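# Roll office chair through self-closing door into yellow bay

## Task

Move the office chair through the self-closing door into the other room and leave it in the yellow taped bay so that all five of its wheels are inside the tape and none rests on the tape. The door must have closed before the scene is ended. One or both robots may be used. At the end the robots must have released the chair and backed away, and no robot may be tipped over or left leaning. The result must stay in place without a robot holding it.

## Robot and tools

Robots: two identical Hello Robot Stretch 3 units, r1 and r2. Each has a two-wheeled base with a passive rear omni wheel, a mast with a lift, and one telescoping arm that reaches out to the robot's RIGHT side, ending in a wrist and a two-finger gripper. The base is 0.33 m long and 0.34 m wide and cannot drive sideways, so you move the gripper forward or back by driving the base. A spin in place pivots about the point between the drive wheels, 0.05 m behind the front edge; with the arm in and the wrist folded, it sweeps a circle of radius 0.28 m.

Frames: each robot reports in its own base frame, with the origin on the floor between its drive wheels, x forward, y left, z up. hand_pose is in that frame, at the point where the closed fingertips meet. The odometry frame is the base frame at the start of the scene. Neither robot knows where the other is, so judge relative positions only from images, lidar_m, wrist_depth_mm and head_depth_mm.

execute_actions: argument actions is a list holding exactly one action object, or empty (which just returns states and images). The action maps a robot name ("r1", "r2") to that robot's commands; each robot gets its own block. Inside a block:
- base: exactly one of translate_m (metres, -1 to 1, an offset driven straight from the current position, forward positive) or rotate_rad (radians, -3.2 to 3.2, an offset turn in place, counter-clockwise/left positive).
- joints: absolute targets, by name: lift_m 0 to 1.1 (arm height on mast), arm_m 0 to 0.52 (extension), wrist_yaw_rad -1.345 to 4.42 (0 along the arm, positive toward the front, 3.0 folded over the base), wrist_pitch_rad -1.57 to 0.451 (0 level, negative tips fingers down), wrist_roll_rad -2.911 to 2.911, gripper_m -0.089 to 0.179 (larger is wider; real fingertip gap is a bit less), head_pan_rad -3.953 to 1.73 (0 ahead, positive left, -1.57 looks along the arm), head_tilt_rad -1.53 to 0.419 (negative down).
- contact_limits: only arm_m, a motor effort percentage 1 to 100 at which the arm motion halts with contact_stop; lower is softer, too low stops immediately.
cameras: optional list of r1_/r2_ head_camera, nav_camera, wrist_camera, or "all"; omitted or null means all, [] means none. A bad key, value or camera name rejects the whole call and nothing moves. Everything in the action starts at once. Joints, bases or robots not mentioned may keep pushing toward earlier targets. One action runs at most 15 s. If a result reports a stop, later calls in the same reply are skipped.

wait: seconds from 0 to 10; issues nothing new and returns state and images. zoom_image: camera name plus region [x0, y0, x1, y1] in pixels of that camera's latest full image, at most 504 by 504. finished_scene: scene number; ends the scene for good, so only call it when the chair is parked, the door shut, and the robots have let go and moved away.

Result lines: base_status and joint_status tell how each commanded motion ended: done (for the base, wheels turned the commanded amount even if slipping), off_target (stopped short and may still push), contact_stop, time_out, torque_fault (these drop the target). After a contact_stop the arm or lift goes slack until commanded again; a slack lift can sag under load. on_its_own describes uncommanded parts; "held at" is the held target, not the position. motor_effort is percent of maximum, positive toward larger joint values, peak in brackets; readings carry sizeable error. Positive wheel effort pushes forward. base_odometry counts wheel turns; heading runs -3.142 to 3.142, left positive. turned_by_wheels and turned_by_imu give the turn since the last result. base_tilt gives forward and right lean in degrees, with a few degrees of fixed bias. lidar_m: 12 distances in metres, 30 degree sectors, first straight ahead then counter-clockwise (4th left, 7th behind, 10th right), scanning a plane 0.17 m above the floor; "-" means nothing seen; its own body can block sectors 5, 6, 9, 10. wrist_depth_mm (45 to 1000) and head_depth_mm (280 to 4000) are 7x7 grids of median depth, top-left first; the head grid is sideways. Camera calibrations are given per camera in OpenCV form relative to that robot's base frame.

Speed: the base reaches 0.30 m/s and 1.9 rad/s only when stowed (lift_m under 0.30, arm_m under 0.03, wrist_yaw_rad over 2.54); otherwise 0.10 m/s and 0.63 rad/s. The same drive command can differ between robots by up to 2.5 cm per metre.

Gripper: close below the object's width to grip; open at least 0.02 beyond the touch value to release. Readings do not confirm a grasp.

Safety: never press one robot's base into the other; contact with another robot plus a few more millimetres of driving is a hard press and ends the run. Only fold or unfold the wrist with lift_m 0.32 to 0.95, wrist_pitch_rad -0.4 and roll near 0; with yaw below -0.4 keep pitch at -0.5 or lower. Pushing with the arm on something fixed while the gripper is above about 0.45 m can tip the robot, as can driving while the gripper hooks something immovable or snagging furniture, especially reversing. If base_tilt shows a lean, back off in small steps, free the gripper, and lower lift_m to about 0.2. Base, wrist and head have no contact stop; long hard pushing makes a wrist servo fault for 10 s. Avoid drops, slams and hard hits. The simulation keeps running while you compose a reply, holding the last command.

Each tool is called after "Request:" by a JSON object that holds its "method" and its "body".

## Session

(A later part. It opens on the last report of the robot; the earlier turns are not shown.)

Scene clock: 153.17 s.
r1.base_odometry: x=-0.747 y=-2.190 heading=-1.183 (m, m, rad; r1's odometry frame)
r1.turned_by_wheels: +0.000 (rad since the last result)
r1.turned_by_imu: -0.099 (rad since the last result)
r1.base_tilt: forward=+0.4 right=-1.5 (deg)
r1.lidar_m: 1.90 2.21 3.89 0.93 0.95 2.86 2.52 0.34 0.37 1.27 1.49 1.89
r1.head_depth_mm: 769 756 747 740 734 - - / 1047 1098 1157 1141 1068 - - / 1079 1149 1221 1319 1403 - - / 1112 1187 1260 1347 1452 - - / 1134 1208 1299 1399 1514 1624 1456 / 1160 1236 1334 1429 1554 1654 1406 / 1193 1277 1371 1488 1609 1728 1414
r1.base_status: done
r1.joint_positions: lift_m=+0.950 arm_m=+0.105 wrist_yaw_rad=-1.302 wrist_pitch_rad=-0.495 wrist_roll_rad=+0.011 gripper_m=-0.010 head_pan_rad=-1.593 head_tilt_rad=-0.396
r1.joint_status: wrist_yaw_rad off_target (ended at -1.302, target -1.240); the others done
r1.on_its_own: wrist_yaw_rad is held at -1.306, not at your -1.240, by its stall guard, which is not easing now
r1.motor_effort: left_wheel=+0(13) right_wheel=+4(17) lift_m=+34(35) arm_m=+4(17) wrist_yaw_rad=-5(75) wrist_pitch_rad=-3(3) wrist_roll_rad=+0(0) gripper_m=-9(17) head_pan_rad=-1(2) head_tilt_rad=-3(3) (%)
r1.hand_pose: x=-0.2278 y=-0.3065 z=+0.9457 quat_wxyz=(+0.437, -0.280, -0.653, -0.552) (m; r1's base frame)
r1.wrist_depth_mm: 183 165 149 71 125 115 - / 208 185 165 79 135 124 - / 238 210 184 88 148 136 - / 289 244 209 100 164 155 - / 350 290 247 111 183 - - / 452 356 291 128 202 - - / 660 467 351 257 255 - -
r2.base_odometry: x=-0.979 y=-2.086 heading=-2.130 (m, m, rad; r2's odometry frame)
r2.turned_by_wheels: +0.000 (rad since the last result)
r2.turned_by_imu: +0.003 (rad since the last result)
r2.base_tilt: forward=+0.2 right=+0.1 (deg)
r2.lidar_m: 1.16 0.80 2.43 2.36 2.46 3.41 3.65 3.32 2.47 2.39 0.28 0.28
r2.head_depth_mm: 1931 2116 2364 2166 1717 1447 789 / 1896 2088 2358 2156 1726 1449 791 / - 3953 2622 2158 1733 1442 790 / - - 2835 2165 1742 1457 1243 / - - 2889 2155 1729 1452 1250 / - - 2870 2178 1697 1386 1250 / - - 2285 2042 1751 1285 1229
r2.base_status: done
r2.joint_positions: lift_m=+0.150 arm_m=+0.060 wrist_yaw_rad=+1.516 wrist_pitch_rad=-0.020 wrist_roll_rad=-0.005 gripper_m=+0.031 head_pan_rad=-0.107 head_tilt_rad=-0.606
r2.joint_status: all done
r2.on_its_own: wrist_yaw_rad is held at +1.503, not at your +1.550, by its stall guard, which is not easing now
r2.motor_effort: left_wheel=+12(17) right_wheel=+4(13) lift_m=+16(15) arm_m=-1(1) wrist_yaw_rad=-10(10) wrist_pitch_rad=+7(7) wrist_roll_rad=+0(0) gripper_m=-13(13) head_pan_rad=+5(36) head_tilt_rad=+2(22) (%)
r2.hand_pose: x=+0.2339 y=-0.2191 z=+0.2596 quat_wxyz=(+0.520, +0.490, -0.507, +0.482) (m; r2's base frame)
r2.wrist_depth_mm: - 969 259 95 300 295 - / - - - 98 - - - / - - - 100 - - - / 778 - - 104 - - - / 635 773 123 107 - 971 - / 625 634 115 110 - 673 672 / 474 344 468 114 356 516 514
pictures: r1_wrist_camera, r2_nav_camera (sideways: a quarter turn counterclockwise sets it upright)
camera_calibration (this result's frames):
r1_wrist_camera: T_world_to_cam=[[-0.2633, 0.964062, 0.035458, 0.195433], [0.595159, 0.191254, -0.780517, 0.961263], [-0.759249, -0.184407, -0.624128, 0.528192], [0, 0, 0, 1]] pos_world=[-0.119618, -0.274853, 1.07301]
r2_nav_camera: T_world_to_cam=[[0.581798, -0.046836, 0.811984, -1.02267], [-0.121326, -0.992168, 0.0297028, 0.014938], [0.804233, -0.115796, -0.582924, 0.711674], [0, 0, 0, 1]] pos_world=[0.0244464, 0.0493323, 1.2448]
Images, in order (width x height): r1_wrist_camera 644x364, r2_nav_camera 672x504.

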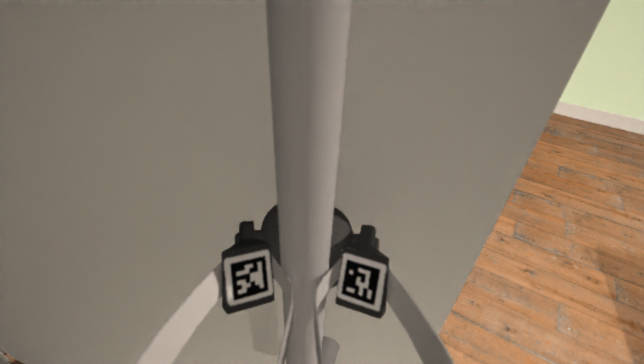

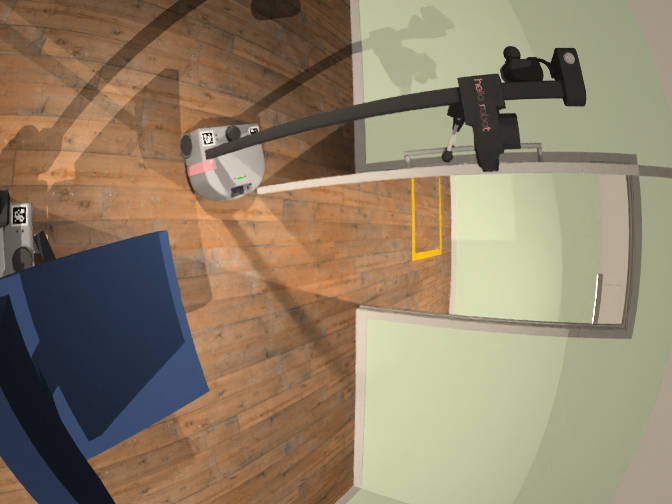

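Request:
{"method": "execute_actions", "body": {"actions": [{"r1":{"base":{"translate_m":0.15},"joints":{"arm_m":0.115,"wrist_yaw_rad":-1.27}},"r2":{"base":{"translate_m":0.12}}}], "cameras": []}}

Request:
{"method": "execute_actions", "body": {"actions": [{"r1":{"base":{"translate_m":0.14},"joints":{"arm_m":0.15,"wrist_yaw_rad":-1.25}},"r2":{"base":{"translate_m":0.12}}}], "cameras": ["r2_nav_camera","r1_wrist_camera","r2_head_camera"]}}

Scene clock: 161.43 s.
r1.base_odometry: x=-0.691 y=-2.329 heading=-1.183 (m, m, rad; r1's odometry frame)
r1.turned_by_wheels: +0.000 (rad since the last result)
r1.turned_by_imu: -0.001 (rad since the last result)
r1.base_tilt: forward=+0.4 right=-1.7 (deg)
r1.lidar_m: 1.75 2.04 3.61 4.48 0.87 0.93 2.59 0.35 0.34 1.32 1.54 1.75
r1.head_depth_mm: 1066 1114 1159 1092 1030 - 857 / 1093 1153 1235 1324 - - - / 1113 1190 1265 1365 1447 - - / 1146 1207 1306 1395 1487 - - / 1169 1250 1336 1434 1566 1679 1409 / 1199 1280 1373 1483 1605 1719 1403 / 1234 1324 1412 1529 1664 1760 1414
r1.base_status: done
r1.joint_positions: lift_m=+0.950 arm_m=+0.115 wrist_yaw_rad=-1.232 wrist_pitch_rad=-0.487 wrist_roll_rad=+0.010 gripper_m=-0.010 head_pan_rad=-1.593 head_tilt_rad=-0.396
r1.joint_status: wrist_yaw_rad off_target (ended at -1.232, target -1.270); the others done
r1.on_its_own: wrist_yaw_rad is at rest, and its effort (-44) is outside its rest range (-12 to +12)
r1.motor_effort: left_wheel=+4(6) right_wheel=+4(15) lift_m=+35(35) arm_m=-4(11) wrist_yaw_rad=-44(43) wrist_pitch_rad=-7(7) wrist_roll_rad=+0(0) gripper_m=-15(15) head_pan_rad=-1(1) head_tilt_rad=-2(2) (%)
r1.hand_pose: x=-0.2244 y=-0.3317 z=+0.9475 quat_wxyz=(+0.458, -0.260, -0.661, -0.535) (m; r1's base frame)
r1.wrist_depth_mm: 270 209 166 130 121 106 95 / 326 240 187 141 130 113 105 / 402 280 212 153 140 121 - / 543 338 242 169 153 131 - / 839 421 288 119 170 151 - / 955 589 - 135 184 - - / - - 439 260 226 - -
r2.base_odometry: x=-1.042 y=-2.188 heading=-2.130 (m, m, rad; r2's odometry frame)
r2.turned_by_wheels: +0.000 (rad since the last result)
r2.turned_by_imu: +0.002 (rad since the last result)
r2.base_tilt: forward=+0.2 right=+0.1 (deg)
r2.lidar_m: 1.51 0.75 2.42 2.35 2.47 3.43 3.78 3.30 2.47 2.39 0.28 0.28
r2.head_depth_mm: 1793 2017 2265 2138 1731 1440 787 / 1778 1978 2236 2159 1734 1443 790 / - - 2718 2163 1724 1449 791 / - - 2860 2171 1730 1442 1240 / - - 2875 2177 1741 1452 1251 / - - 2875 2164 1744 1461 1255 / - - 2673 1942 1658 1466 1222
r2.base_status: done
r2.joint_positions: lift_m=+0.150 arm_m=+0.060 wrist_yaw_rad=+1.516 wrist_pitch_rad=-0.020 wrist_roll_rad=-0.005 gripper_m=+0.031 head_pan_rad=-0.107 head_tilt_rad=-0.606
r2.joint_status: not commanded
r2.on_its_own: wrist_yaw_rad is held at +1.503, not at your +1.550, by its stall guard, which is not easing now
r2.motor_effort: left_wheel=+11(18) right_wheel=+3(15) lift_m=+16(15) arm_m=-1(0) wrist_yaw_rad=-9(10) wrist_pitch_rad=+7(7) wrist_roll_rad=+0(0) gripper_m=-14(14) head_pan_rad=+4(5) head_tilt_rad=+1(4) (%)
r2.hand_pose: x=+0.2340 y=-0.2190 z=+0.2596 quat_wxyz=(+0.520, +0.490, -0.507, +0.482) (m; r2's base frame)
r2.wrist_depth_mm: 861 - 260 95 299 297 - / 914 - - 98 - - - / - - - 101 - - - / 913 - - 103 - - - / 823 898 124 107 - 969 - / 632 632 115 110 - 668 681 / 470 342 473 114 355 504 509
pictures: none
No camera images: the call's "cameras" was empty. Leave "cameras" out to get every camera's image.

Scene clock: 164.40 s.
r1.base_odometry: x=-0.638 y=-2.459 heading=-1.184 (m, m, rad; r1's odometry frame)
r1.turned_by_wheels: +0.000 (rad since the last result)
r1.turned_by_imu: -0.209 (rad since the last result)
r1.base_tilt: forward=-0.4 right=-0.2 (deg)
r1.lidar_m: 1.58 1.68 2.44 4.44 0.86 0.90 3.15 1.88 0.42 1.35 1.43 1.62
r1.head_depth_mm: 811 796 785 777 - - 756 / 1102 1169 1228 1280 - - 1207 / 1107 1182 1279 1368 - - 1317 / 1100 1190 1276 1381 1462 - - / 1120 1183 1273 1377 1499 1618 1349 / 1113 1192 1285 1382 1509 1634 1389 / 1119 1194 1292 1390 1515 1635 1396
r1.base_status: done
r1.joint_positions: lift_m=+0.950 arm_m=+0.151 wrist_yaw_rad=-1.211 wrist_pitch_rad=-0.436 wrist_roll_rad=+0.015 gripper_m=-0.010 head_pan_rad=-1.593 head_tilt_rad=-0.396
r1.joint_status: wrist_yaw_rad off_target (ended at -1.211, target -1.250); the others done
r1.on_its_own: wrist_yaw_rad is at rest, and its effort (-46) is outside its rest range (-12 to +12); wrist_pitch_rad is at rest, and its effort (-36) is outside its rest range (-20 to +32)
r1.motor_effort: left_wheel=+1(17) right_wheel=+12(33) lift_m=+39(39) arm_m=-12(11) wrist_yaw_rad=-46(88) wrist_pitch_rad=-36(36) wrist_roll_rad=-1(2) gripper_m=-16(21) head_pan_rad=-1(1) head_tilt_rad=-2(2) (%)
r1.hand_pose: x=-0.2294 y=-0.3740 z=+0.9586 quat_wxyz=(+0.476, -0.271, -0.658, -0.517) (m; r1's base frame)
r1.wrist_depth_mm: 225 194 165 135 129 116 - / 259 217 182 146 138 124 - / 308 247 204 159 151 136 - / 374 287 229 175 164 155 - / 469 340 264 126 180 - 939 / 650 423 288 144 197 - - / 946 551 371 261 246 - -
r2.base_odometry: x=-1.106 y=-2.289 heading=-2.130 (m, m, rad; r2's odometry frame)
r2.turned_by_wheels: +0.000 (rad since the last result)
r2.turned_by_imu: +0.002 (rad since the last result)
r2.base_tilt: forward=+0.2 right=+0.0 (deg)
r2.lidar_m: 1.62 0.99 0.74 2.35 2.46 3.42 3.89 3.30 2.47 2.40 0.28 0.28
r2.head_depth_mm: 1695 1891 2137 2143 1718 1443 789 / 1695 1863 2095 2131 1729 1442 790 / - - 2881 2150 1732 1452 792 / - - 2838 2137 1727 1442 1239 / - - 2876 2157 1737 1460 1249 / - - 2900 2184 1738 1452 1257 / - - 2763 1987 1706 1471 1255
r2.base_status: done
r2.joint_positions: lift_m=+0.150 arm_m=+0.060 wrist_yaw_rad=+1.517 wrist_pitch_rad=-0.020 wrist_roll_rad=-0.005 gripper_m=+0.031 head_pan_rad=-0.107 head_tilt_rad=-0.606
r2.joint_status: not commanded
r2.on_its_own: wrist_yaw_rad is held at +1.503, not at your +1.550, by its stall guard, which is not easing now
r2.motor_effort: left_wheel=+11(17) right_wheel=+4(14) lift_m=+17(16) arm_m=-1(1) wrist_yaw_rad=-10(11) wrist_pitch_rad=+7(7) wrist_roll_rad=+0(0) gripper_m=-14(12) head_pan_rad=+5(4) head_tilt_rad=+3(2) (%)
r2.hand_pose: x=+0.2340 y=-0.2190 z=+0.2596 quat_wxyz=(+0.520, +0.490, -0.507, +0.482) (m; r2's base frame)
r2.wrist_depth_mm: 826 - 260 95 298 296 - / 879 - - 98 - - - / 874 - - 100 - - - / 902 - - 104 - - - / 829 886 123 107 - 958 - / 622 626 114 110 - 673 674 / 473 342 467 114 354 510 512
pictures: r1_wrist_camera, r2_head_camera (sideways: a quarter turn clockwise sets it upright), r2_nav_camera (sideways: a quarter turn counterclockwise sets it upright)
camera_calibration (this result's frames):
r1_wrist_camera: T_world_to_cam=[[-0.346284, 0.937604, 0.0314074, 0.234589], [0.532265, 0.223929, -0.816425, 1.01737], [-0.772516, -0.265998, -0.576597, 0.443437], [0, 0, 0, 1]] pos_world=[-0.117714, -0.329817, 1.07892]
r2_head_camera: T_world_to_cam=[[-0.602961, 0.108719, -0.790328, 1.05556], [0.167401, 0.985857, 0.00790244, -0.00598426], [0.78001, -0.127537, -0.612633, 0.754148], [0, 0, 0, 1]] pos_world=[0.0492205, -0.0126785, 1.2963]
r2_nav_camera: T_world_to_cam=[[0.581752, -0.0467922, 0.812019, -1.02271], [-0.121262, -0.992176, 0.0297019, 0.0149387], [0.804276, -0.115747, -0.582874, 0.71161], [0, 0, 0, 1]] pos_world=[0.0244466, 0.0493332, 1.2448]
Images, in order (width x height): r1_wrist_camera 644x364, r2_head_camera 896x504, r2_nav_camera 672x504.

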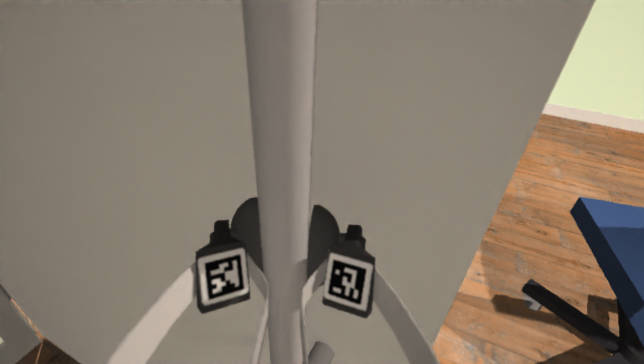

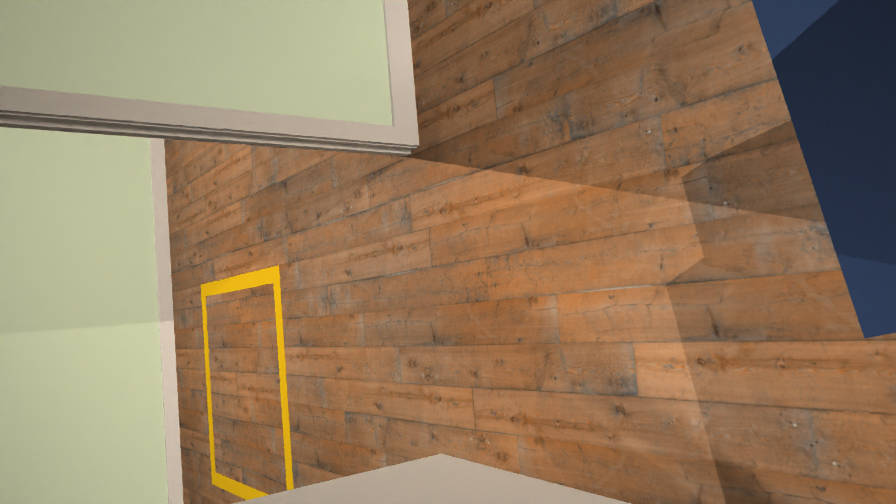

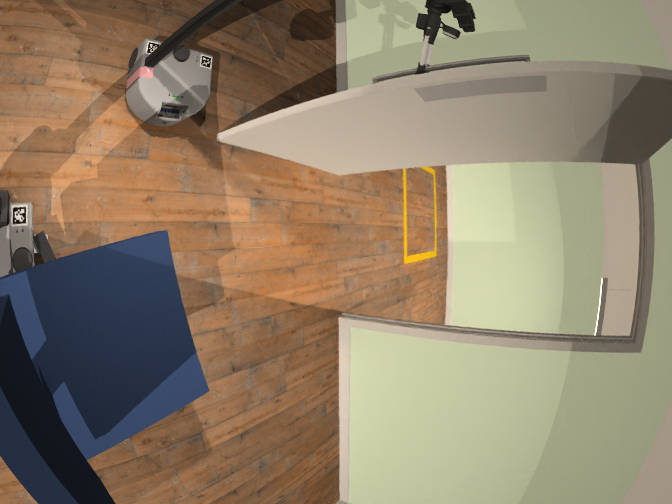

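Request:
{"method": "execute_actions", "body": {"actions": [{"r1":{"base":{"translate_m":-0.03},"joints":{"arm_m":0.165,"wrist_yaw_rad":-1.21}},"r2":{"base":{"rotate_rad":0.03}}}], "cameras": []}}

Request:
{"method": "execute_actions", "body": {"actions": [{"r2":{"base":{"translate_m":1.0},"joints":{"head_tilt_rad":-0.9}}}], "cameras": ["r2_nav_camera","r1_wrist_camera","r2_head_camera"]}}

Scene clock: 178.20 s.
r1.base_odometry: x=-0.649 y=-2.431 heading=-1.184 (m, m, rad; r1's odometry frame)
r1.turned_by_wheels: -0.001 (rad since the last result)
r1.turned_by_imu: +0.051 (rad since the last result)
r1.base_tilt: forward=+0.2 right=-1.6 (deg)
r1.lidar_m: 1.62 1.76 2.66 4.44 0.83 0.87 3.12 1.86 0.40 1.35 1.46 1.64
r1.head_depth_mm: 944 900 858 823 - - 749 / 1123 1193 1265 1344 - - 1273 / 1140 1211 1298 1385 - - 1376 / 1149 1223 1309 1396 1487 - 1330 / 1157 1224 1313 1422 1529 1649 1415 / 1157 1240 1326 1424 1544 1669 1405 / 1178 1243 1336 1441 1572 1656 1403
r1.base_status: done
r1.joint_positions: lift_m=+0.950 arm_m=+0.166 wrist_yaw_rad=-1.166 wrist_pitch_rad=-0.469 wrist_roll_rad=+0.016 gripper_m=-0.010 head_pan_rad=-1.593 head_tilt_rad=-0.399
r1.joint_status: wrist_yaw_rad off_target (ended at -1.166, target -1.210); the others done
r1.on_its_own: wrist_yaw_rad is held at -1.170, not at your -1.210, by its stall guard, which is not easing now
r1.motor_effort: left_wheel=-8(36) right_wheel=+15(28) lift_m=+40(43) arm_m=-11(15) wrist_yaw_rad=-4(100) wrist_pitch_rad=-17(29) wrist_roll_rad=-2(2) gripper_m=-13(25) head_pan_rad=-1(1) head_tilt_rad=-1(2) (%)
r1.hand_pose: x=-0.2216 y=-0.3962 z=+0.9512 quat_wxyz=(+0.478, -0.246, -0.668, -0.514) (m; r1's base frame)
r1.wrist_depth_mm: 272 215 174 81 127 112 101 / 321 245 194 89 137 120 112 / 393 283 218 99 148 128 - / 502 336 249 111 162 140 - / 729 415 309 123 177 160 - / 922 555 352 138 191 - - / - 912 424 260 233 - -
r2.base_odometry: x=-1.106 y=-2.289 heading=-2.100 (m, m, rad; r2's odometry frame)
r2.turned_by_wheels: +0.030 (rad since the last result)
r2.turned_by_imu: +0.033 (rad since the last result)
r2.base_tilt: forward=+0.2 right=+0.1 (deg)
r2.lidar_m: 1.48 1.00 0.74 2.35 2.49 3.54 3.89 3.22 2.46 2.39 0.28 0.28
r2.head_depth_mm: 1674 1850 2090 2143 1723 1441 788 / - 1895 2104 2166 1715 1446 789 / - - 2871 2157 1727 1449 791 / - - 2855 2176 1726 1455 1249 / - - 2875 2165 1753 1461 1250 / - - 2873 2177 1756 1457 1252 / - - 1892 1838 1671 1465 1261
r2.base_status: done
r2.joint_positions: lift_m=+0.150 arm_m=+0.060 wrist_yaw_rad=+1.500 wrist_pitch_rad=-0.020 wrist_roll_rad=-0.005 gripper_m=+0.031 head_pan_rad=-0.107 head_tilt_rad=-0.606
r2.joint_status: not commanded
r2.on_its_own: wrist_yaw_rad is held at +1.503, not at your +1.550, by its stall guard, which is not easing now
r2.motor_effort: left_wheel=+0(5) right_wheel=+14(24) lift_m=+16(15) arm_m=-1(1) wrist_yaw_rad=+2(9) wrist_pitch_rad=+7(7) wrist_roll_rad=+0(0) gripper_m=-11(13) head_pan_rad=+5(4) head_tilt_rad=+3(4) (%)
r2.hand_pose: x=+0.2337 y=-0.2232 z=+0.2596 quat_wxyz=(+0.524, +0.486, -0.511, +0.478) (m; r2's base frame)
r2.wrist_depth_mm: 803 - 263 95 210 294 - / 873 - - 98 - - - / 859 - - 100 - - - / 893 - - 103 - - - / 815 894 778 107 947 969 - / 622 630 115 110 - 665 663 / 476 342 469 113 354 507 509
pictures: none
No camera images: the call's "cameras" was empty. Leave "cameras" out to get every camera's image.

Scene clock: 189.13 s.
r1.base_odometry: x=-0.649 y=-2.431 heading=-1.184 (m, m, rad; r1's odometry frame)
r1.turned_by_wheels: +0.000 (rad since the last result)
r1.turned_by_imu: -0.001 (rad since the last result)
r1.base_tilt: forward=+0.4 right=-1.7 (deg)
r1.lidar_m: 1.62 1.76 2.65 4.42 3.96 3.17 3.12 0.64 0.40 1.35 1.47 1.65
r1.head_depth_mm: 944 897 859 826 - - 752 / 1130 1202 1269 1342 - - 1280 / 1139 1208 1294 1394 - - 1370 / 1151 1226 1299 1403 1484 - 1327 / 1157 1229 1312 1420 1527 1647 1405 / 1164 1235 1326 1430 1545 1657 1424 / 1175 1250 1340 1442 1560 1662 1405
r1.base_status: not commanded
r1.joint_positions: lift_m=+0.950 arm_m=+0.166 wrist_yaw_rad=-1.166 wrist_pitch_rad=-0.469 wrist_roll_rad=+0.016 gripper_m=-0.010 head_pan_rad=-1.593 head_tilt_rad=-0.399
r1.joint_status: not commanded
r1.on_its_own: wrist_yaw_rad is held at -1.170, not at your -1.210, by its stall guard, which is not easing now
r1.motor_effort: left_wheel=-8(8) right_wheel=+15(15) lift_m=+40(40) arm_m=-11(11) wrist_yaw_rad=-4(5) wrist_pitch_rad=-17(17) wrist_roll_rad=-2(2) gripper_m=-12(12) head_pan_rad=-1(1) head_tilt_rad=-1(0) (%)
r1.hand_pose: x=-0.2216 y=-0.3962 z=+0.9512 quat_wxyz=(+0.478, -0.246, -0.668, -0.514) (m; r1's base frame)
r1.wrist_depth_mm: 272 215 174 81 127 112 102 / 322 243 193 89 137 120 113 / 392 285 218 99 148 129 - / 501 336 249 111 162 140 - / 738 415 308 123 178 160 - / 935 545 352 138 191 - - / - 904 422 259 233 - -
r2.base_odometry: x=-1.611 y=-3.152 heading=-2.100 (m, m, rad; r2's odometry frame)
r2.turned_by_wheels: +0.000 (rad since the last result)
r2.turned_by_imu: +0.009 (rad since the last result)
r2.base_tilt: forward=+0.2 right=+0.1 (deg)
r2.lidar_m: 3.80 0.54 0.43 0.42 0.80 3.46 4.87 3.28 2.51 2.45 0.27 0.28
r2.head_depth_mm: 2767 2206 1858 1555 893 795 717 / 2738 2197 1857 1605 893 794 715 / 2764 2210 1864 1606 893 796 718 / 2748 2213 1869 1606 1415 799 719 / 2739 2218 1869 1615 1407 1206 1135 / 2765 2225 1870 1606 1403 1257 1142 / 2761 2227 1864 1572 1364 1259 1141
r2.base_status: done
r2.joint_positions: lift_m=+0.150 arm_m=+0.060 wrist_yaw_rad=+1.520 wrist_pitch_rad=-0.021 wrist_roll_rad=-0.005 gripper_m=+0.031 head_pan_rad=-0.107 head_tilt_rad=-0.889
r2.joint_status: all done
r2.on_its_own: wrist_yaw_rad is held at +1.503, not at your +1.550, by its stall guard, which is not easing now; wrist_yaw_rad is at rest, and its effort (-13) is outside its rest range (-12 to +12)
r2.motor_effort: left_wheel=+7(8) right_wheel=+9(25) lift_m=+16(16) arm_m=+0(0) wrist_yaw_rad=-13(12) wrist_pitch_rad=+7(7) wrist_roll_rad=+0(0) gripper_m=-14(13) head_pan_rad=+5(5) head_tilt_rad=-6(26) (%)
r2.hand_pose: x=+0.2340 y=-0.2182 z=+0.2596 quat_wxyz=(+0.519, +0.491, -0.506, +0.483) (m; r2's base frame)
r2.wrist_depth_mm: 682 - 259 95 300 296 744 / 733 - - 98 - 752 760 / 729 - - 100 - 778 791 / 747 - - 103 - 810 801 / 736 898 123 107 941 819 821 / 625 632 114 110 657 668 681 / 478 344 468 114 355 506 513
pictures: r1_wrist_camera, r2_head_camera (sideways: a quarter turn clockwise sets it upright), r2_nav_camera (sideways: a quarter turn counterclockwise sets it upright)
camera_calibration (this result's frames):
r1_wrist_camera: T_world_to_cam=[[-0.387601, 0.921335, 0.0301132, 0.244005], [0.547276, 0.256278, -0.79675, 1.00963], [-0.741792, -0.292341, -0.603558, 0.461258], [0, 0, 0, 1]] pos_world=[-0.11581, -0.34871, 1.07547]
r2_head_camera: T_world_to_cam=[[-0.798306, 0.12964, -0.588133, 0.793261], [0.167082, 0.985897, -0.00947254, 0.0166377], [0.578611, -0.105829, -0.808708, 1.01038], [0, 0, 0, 1]] pos_world=[0.0458673, -0.0123141, 1.2838]
r2_nav_camera: T_world_to_cam=[[0.784213, -0.06848, 0.616701, -0.769403], [-0.112341, -0.993136, 0.0325754, 0.0111549], [0.610237, -0.0948268, -0.786523, 0.977668], [0, 0, 0, 1]] pos_world=[0.00801919, 0.0510988, 1.24309]
Images, in order (width x height): r1_wrist_camera 644x364, r2_head_camera 896x504, r2_nav_camera 672x504.

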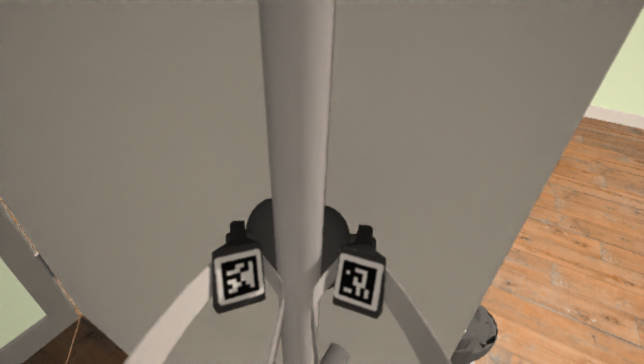

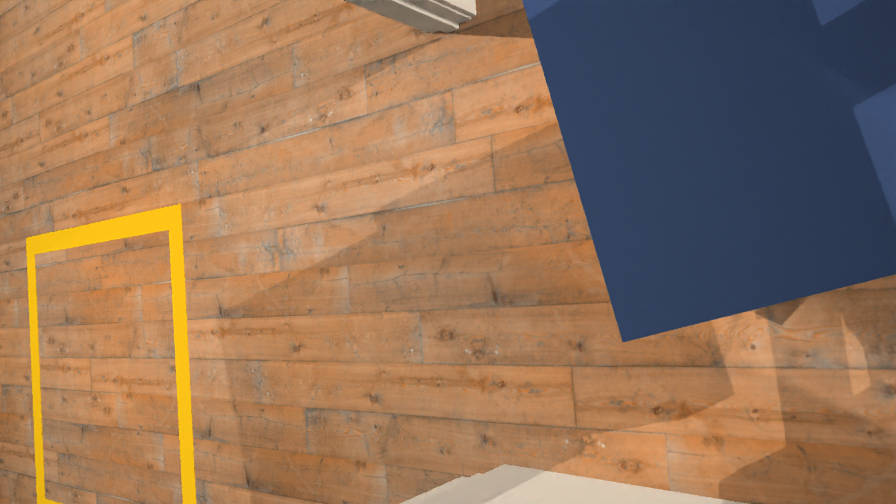

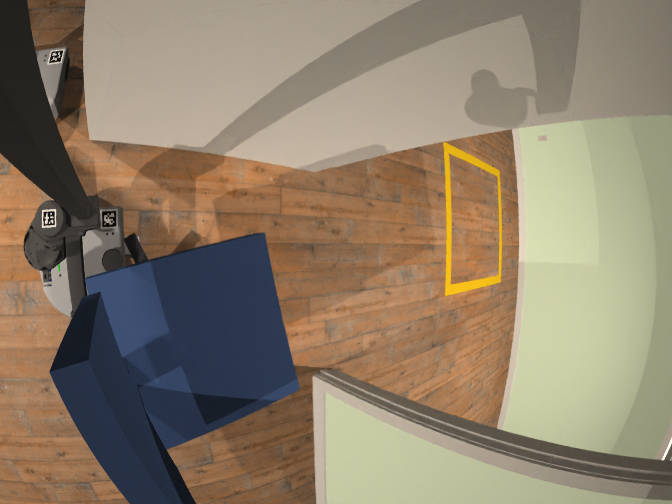

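Request:
{"method": "execute_actions", "body": {"actions": [{"r2":{"base":{"translate_m":1.0}}}], "cameras": ["r2_nav_camera","r2_head_camera"]}}

Scene clock: 202.70 s.
r1.base_odometry: x=-0.649 y=-2.431 heading=-1.184 (m, m, rad; r1's odometry frame)
r1.turned_by_wheels: +0.000 (rad since the last result)
r1.turned_by_imu: -0.002 (rad since the last result)
r1.base_tilt: forward=+0.3 right=-1.6 (deg)
r1.lidar_m: 1.62 1.76 2.66 4.44 3.98 3.16 3.12 1.86 0.40 1.35 1.46 1.65
r1.head_depth_mm: 940 897 861 823 - - 749 / 1122 1193 1270 1343 - - 1280 / 1138 1213 1295 1391 - - 1377 / 1147 1225 1303 1411 1487 - 1331 / 1156 1228 1307 1414 1535 1646 1419 / 1166 1241 1327 1430 1544 1675 1417 / 1169 1251 1341 1444 1575 1681 1409
r1.base_status: not commanded
r1.joint_positions: lift_m=+0.950 arm_m=+0.166 wrist_yaw_rad=-1.166 wrist_pitch_rad=-0.469 wrist_roll_rad=+0.016 gripper_m=-0.010 head_pan_rad=-1.593 head_tilt_rad=-0.399
r1.joint_status: not commanded
r1.on_its_own: wrist_yaw_rad is held at -1.170, not at your -1.210, by its stall guard, which is not easing now
r1.motor_effort: left_wheel=-7(8) right_wheel=+15(15) lift_m=+40(40) arm_m=-11(11) wrist_yaw_rad=-4(4) wrist_pitch_rad=-17(17) wrist_roll_rad=-2(2) gripper_m=-12(12) head_pan_rad=-1(1) head_tilt_rad=+0(2) (%)
r1.hand_pose: x=-0.2216 y=-0.3962 z=+0.9512 quat_wxyz=(+0.478, -0.246, -0.668, -0.514) (m; r1's base frame)
r1.wrist_depth_mm: 273 214 175 81 127 112 101 / 322 244 194 89 137 120 112 / 393 284 217 99 149 128 - / 506 338 249 112 161 139 - / 749 415 307 123 177 160 - / 928 548 350 138 191 - - / - 910 423 259 233 - -
r2.base_odometry: x=-2.116 y=-4.015 heading=-2.100 (m, m, rad; r2's odometry frame)
r2.turned_by_wheels: +0.000 (rad since the last result)
r2.turned_by_imu: +0.009 (rad since the last result)
r2.base_tilt: forward=+0.2 right=+0.0 (deg)
r2.lidar_m: 2.83 2.97 2.28 0.34 0.34 0.51 5.85 3.34 2.57 0.64 0.27 0.28
r2.head_depth_mm: 2667 2217 1844 1601 888 795 718 / 2615 2197 1859 1600 893 794 718 / 2597 2220 1868 1605 891 795 719 / 2614 2224 1861 1618 1403 796 720 / 2604 2194 1860 1602 1413 1202 1133 / 2570 2235 1873 1603 1412 1259 1137 / 2566 2204 1868 1604 1406 1259 1136
r2.base_status: done
r2.joint_positions: lift_m=+0.150 arm_m=+0.060 wrist_yaw_rad=+1.520 wrist_pitch_rad=-0.021 wrist_roll_rad=-0.005 gripper_m=+0.031 head_pan_rad=-0.107 head_tilt_rad=-0.889
r2.joint_status: not commanded
r2.on_its_own: wrist_yaw_rad is held at +1.503, not at your +1.550, by its stall guard, which is not easing now
r2.motor_effort: left_wheel=+5(13) right_wheel=+10(19) lift_m=+16(16) arm_m=-1(0) wrist_yaw_rad=-12(12) wrist_pitch_rad=+7(7) wrist_roll_rad=+0(0) gripper_m=-14(15) head_pan_rad=+5(4) head_tilt_rad=-6(5) (%)
r2.hand_pose: x=+0.2340 y=-0.2182 z=+0.2596 quat_wxyz=(+0.519, +0.491, -0.506, +0.483) (m; r2's base frame)
r2.wrist_depth_mm: - - 261 95 301 294 - / - - - 98 - - - / - - - 100 - - - / - - - 103 - - - / 882 897 123 107 - 957 - / 616 638 114 110 - 664 674 / 482 346 465 114 353 509 508
pictures: r2_head_camera (sideways: a quarter turn clockwise sets it upright), r2_nav_camera (sideways: a quarter turn counterclockwise sets it upright)
camera_calibration (this result's frames):
r2_head_camera: T_world_to_cam=[[-0.798385, 0.129649, -0.588024, 0.793119], [0.167081, 0.985898, -0.0094808, 0.0166484], [0.578502, -0.105817, -0.808788, 1.01049], [0, 0, 0, 1]] pos_world=[0.0458648, -0.0123138, 1.2838]
r2_nav_camera: T_world_to_cam=[[0.784296, -0.068489, 0.616595, -0.769264], [-0.112337, -0.993136, 0.0325762, 0.0111539], [0.610131, -0.0948156, -0.786607, 0.977777], [0, 0, 0, 1]] pos_world=[0.00801126, 0.0510996, 1.24309]
Images, in order (width x height): r2_head_camera 896x504, r2_nav_camera 672x504.

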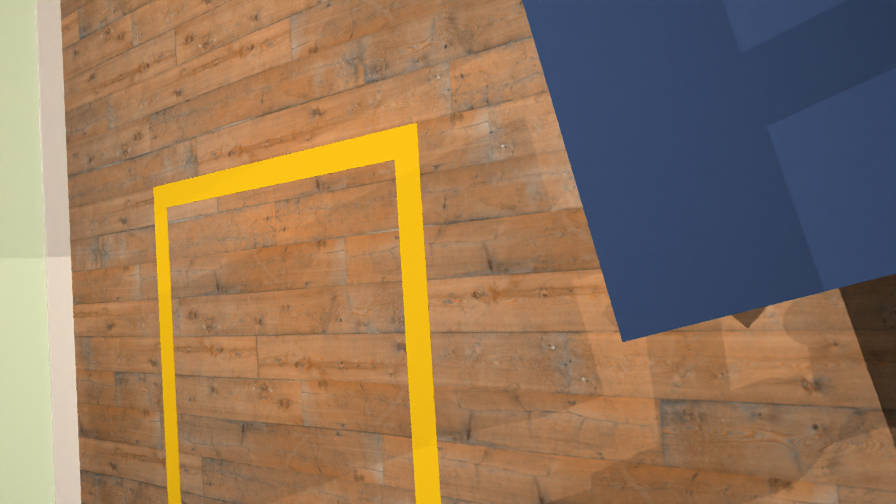

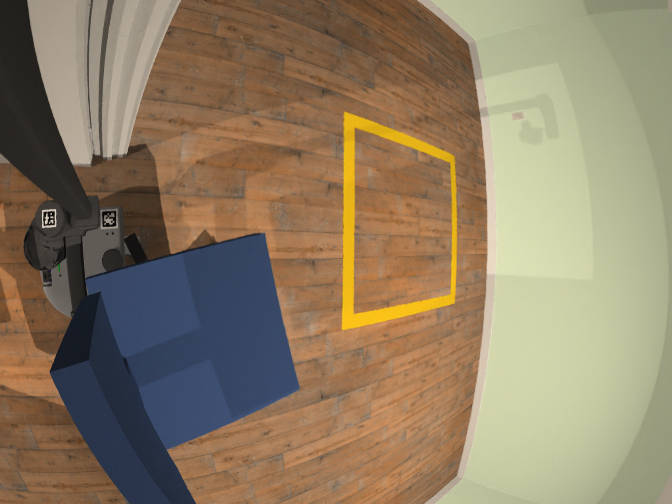

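Request:
{"method": "execute_actions", "body": {"actions": [{"r2":{"base":{"rotate_rad":0.14}}}], "cameras": []}}

Request:
{"method": "execute_actions", "body": {"actions": [{"r1":{"joints":{"gripper_m":0.17}},"r2":{"base":{"translate_m":1.0},"joints":{"head_tilt_rad":-1.1}}}], "cameras": ["r2_nav_camera","r1_nav_camera"]}}

Scene clock: 216.43 s.
r1.base_odometry: x=-0.649 y=-2.431 heading=-1.184 (m, m, rad; r1's odometry frame)
r1.turned_by_wheels: +0.000 (rad since the last result)
r1.turned_by_imu: -0.001 (rad since the last result)
r1.base_tilt: forward=+0.4 right=-1.6 (deg)
r1.lidar_m: 1.63 1.76 2.65 4.42 3.97 3.16 3.12 1.85 0.40 1.35 1.46 1.65
r1.head_depth_mm: 944 898 863 826 - - 749 / 1127 1200 1263 1335 - - 1281 / 1135 1212 1298 1390 - - 1366 / 1147 1220 1303 1412 1485 - 1335 / 1155 1229 1318 1419 1546 1647 1402 / 1164 1239 1322 1436 1549 1664 1404 / 1169 1246 1345 1437 1563 1651 1410
r1.base_status: not commanded
r1.joint_positions: lift_m=+0.950 arm_m=+0.166 wrist_yaw_rad=-1.166 wrist_pitch_rad=-0.469 wrist_roll_rad=+0.016 gripper_m=-0.010 head_pan_rad=-1.593 head_tilt_rad=-0.399
r1.joint_status: not commanded
r1.on_its_own: wrist_yaw_rad is held at -1.170, not at your -1.210, by its stall guard, which is not easing now
r1.motor_effort: left_wheel=-8(8) right_wheel=+15(15) lift_m=+40(40) arm_m=-11(11) wrist_yaw_rad=-3(5) wrist_pitch_rad=-17(17) wrist_roll_rad=-2(2) gripper_m=-12(12) head_pan_rad=-1(2) head_tilt_rad=-1(1) (%)
r1.hand_pose: x=-0.2216 y=-0.3962 z=+0.9512 quat_wxyz=(+0.478, -0.246, -0.668, -0.514) (m; r1's base frame)
r1.wrist_depth_mm: 273 214 175 81 127 112 101 / 322 244 193 89 137 120 113 / 393 281 217 99 149 128 - / 504 338 248 111 163 140 - / 736 414 307 123 177 161 - / 955 546 352 138 191 - - / - 907 431 260 234 - -
r2.base_odometry: x=-2.116 y=-4.015 heading=-1.961 (m, m, rad; r2's odometry frame)
r2.turned_by_wheels: +0.140 (rad since the last result)
r2.turned_by_imu: +0.140 (rad since the last result)
r2.base_tilt: forward=+0.2 right=+0.0 (deg)
r2.lidar_m: 2.83 2.67 0.37 0.34 0.37 0.62 5.64 3.01 0.64 0.64 0.29 0.31
r2.head_depth_mm: 2546 2215 1849 1609 894 792 717 / 2546 2218 1858 1605 892 794 718 / 2613 2204 1850 1604 892 796 718 / 2595 2215 1864 1601 1411 796 731 / 2593 2239 1868 1604 1408 1255 1132 / 2644 2223 1857 1602 1407 1261 1132 / 2628 2224 1864 1609 1408 1262 1137
r2.base_status: done
r2.joint_positions: lift_m=+0.150 arm_m=+0.060 wrist_yaw_rad=+1.459 wrist_pitch_rad=-0.021 wrist_roll_rad=-0.005 gripper_m=+0.031 head_pan_rad=-0.107 head_tilt_rad=-0.889
r2.joint_status: not commanded
r2.on_its_own: wrist_yaw_rad is held at +1.503, not at your +1.550, by its stall guard, which is still easing
r2.motor_effort: left_wheel=-7(11) right_wheel=+7(27) lift_m=+16(16) arm_m=-1(1) wrist_yaw_rad=+32(36) wrist_pitch_rad=+7(7) wrist_roll_rad=+0(0) gripper_m=-15(16) head_pan_rad=+5(5) head_tilt_rad=-7(5) (%)
r2.hand_pose: x=+0.2327 y=-0.2337 z=+0.2596 quat_wxyz=(+0.534, +0.475, -0.521, +0.467) (m; r2's base frame)
r2.wrist_depth_mm: - - 286 96 208 295 - / - - - 98 - - - / - - - 101 - - - / - - - 104 - - - / 881 893 832 107 958 957 - / 628 628 118 111 615 667 664 / 479 361 473 115 336 507 510
pictures: none
No camera images: the call's "cameras" was empty. Leave "cameras" out to get every camera's image.

Scene clock: 227.57 s.
r1.base_odometry: x=-0.649 y=-2.431 heading=-1.184 (m, m, rad; r1's odometry frame)
r1.turned_by_wheels: +0.001 (rad since the last result)
r1.turned_by_imu: +0.000 (rad since the last result)
r1.base_tilt: forward=+0.5 right=-1.7 (deg)
r1.lidar_m: 1.63 1.76 2.65 4.44 3.97 3.16 3.12 1.73 1.36 1.36 1.46 1.64
r1.head_depth_mm: 1120 1198 1278 1376 - - 1379 / 1126 1199 1290 1370 - - 1419 / 1137 1213 1294 1389 - - 1379 / 1146 1227 1310 1406 1497 - 1337 / 1158 1226 1310 1414 1531 1652 1410 / 1157 1240 1333 1427 1547 1672 1421 / 1178 1253 1338 1450 1551 1671 1412
r1.base_status: not commanded
r1.joint_positions: lift_m=+0.950 arm_m=+0.165 wrist_yaw_rad=-1.168 wrist_pitch_rad=-0.512 wrist_roll_rad=+0.015 gripper_m=+0.170 head_pan_rad=-1.593 head_tilt_rad=-0.399
r1.joint_status: all done
r1.on_its_own: wrist_yaw_rad is held at -1.170, not at your -1.210, by its stall guard, which is not easing now
r1.motor_effort: left_wheel=+0(7) right_wheel=+0(15) lift_m=+37(40) arm_m=-5(11) wrist_yaw_rad=-3(8) wrist_pitch_rad=+7(17) wrist_roll_rad=-2(2) gripper_m=+0(84) head_pan_rad=-1(1) head_tilt_rad=-1(2) (%)
r1.hand_pose: x=-0.2161 y=-0.3932 z=+0.9420 quat_wxyz=(+0.467, -0.231, -0.673, -0.525) (m; r1's base frame)
r1.wrist_depth_mm: 794 - - - - - - / 835 - - - - - - / 878 - - - - - - / 911 - - - - - - / 937 - - - - - - / - - - - - - - / - - - - - - -
r2.base_odometry: x=-2.496 y=-4.940 heading=-1.961 (m, m, rad; r2's odometry frame)
r2.turned_by_wheels: +0.000 (rad since the last result)
r2.turned_by_imu: +0.009 (rad since the last result)
r2.base_tilt: forward=+0.2 right=+0.0 (deg)
r2.lidar_m: 1.86 2.10 2.03 2.03 1.13 0.95 1.03 1.16 1.74 2.72 0.26 0.26
r2.head_depth_mm: 1858 1716 1556 898 820 759 440 / 1863 1729 1566 894 819 758 486 / 1860 1717 1547 891 817 758 705 / 1859 1714 1550 894 820 758 706 / 1872 1717 1541 1415 837 1164 - / 1886 1718 1552 1414 1296 1200 1134 / 1886 1707 1544 1407 1299 1203 1113
r2.base_status: done
r2.joint_positions: lift_m=+0.150 arm_m=+0.060 wrist_yaw_rad=+1.639 wrist_pitch_rad=-0.021 wrist_roll_rad=-0.005 gripper_m=+0.031 head_pan_rad=-0.107 head_tilt_rad=-1.087
r2.joint_status: all done
r2.on_its_own: wrist_yaw_rad is held at +1.643, not at your +1.550, by its stall guard, which is not easing now
r2.motor_effort: left_wheel=+0(7) right_wheel=+2(22) lift_m=+16(16) arm_m=+1(1) wrist_yaw_rad=+2(31) wrist_pitch_rad=+7(7) wrist_roll_rad=+0(0) gripper_m=-13(16) head_pan_rad=+5(5) head_tilt_rad=-7(23) (%)
r2.hand_pose: x=+0.2337 y=-0.1874 z=+0.2596 quat_wxyz=(+0.490, +0.520, -0.476, +0.513) (m; r2's base frame)
r2.wrist_depth_mm: - 325 199 95 300 294 - / - - - 98 - - - / - - - 101 - - - / - - - 104 - - - / 878 907 454 107 - 956 - / 625 630 115 110 657 657 670 / 484 408 317 114 467 506 519
pictures: r1_nav_camera (sideways: a quarter turn counterclockwise sets it upright), r2_nav_camera (sideways: a quarter turn counterclockwise sets it upright)
camera_calibration (this result's frames):
r1_nav_camera: T_world_to_cam=[[-0.0542273, -0.421354, 0.905273, -1.13741], [-0.998493, 0.0151708, -0.0527501, 0.117364], [0.00849274, -0.906769, -0.421542, 0.504654], [0, 0, 0, 1]] pos_world=[0.0512225, -0.0234285, 1.24859]
r2_nav_camera: T_world_to_cam=[[0.889416, -0.0797105, 0.450095, -0.553004], [-0.105794, -0.993839, 0.0330492, 0.0105065], [0.444688, -0.0770118, -0.892369, 1.11626], [0, 0, 0, 1]] pos_world=[-0.00342541, 0.0523268, 1.24467]
Images, in order (width x height): r1_nav_camera 672x504, r2_nav_camera 672x504.

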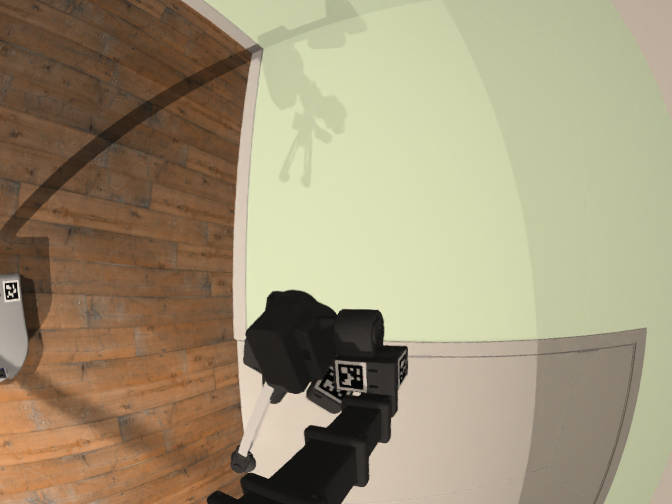

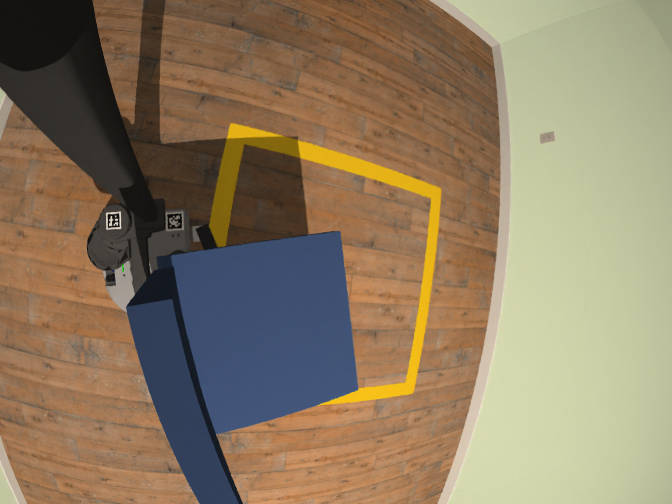

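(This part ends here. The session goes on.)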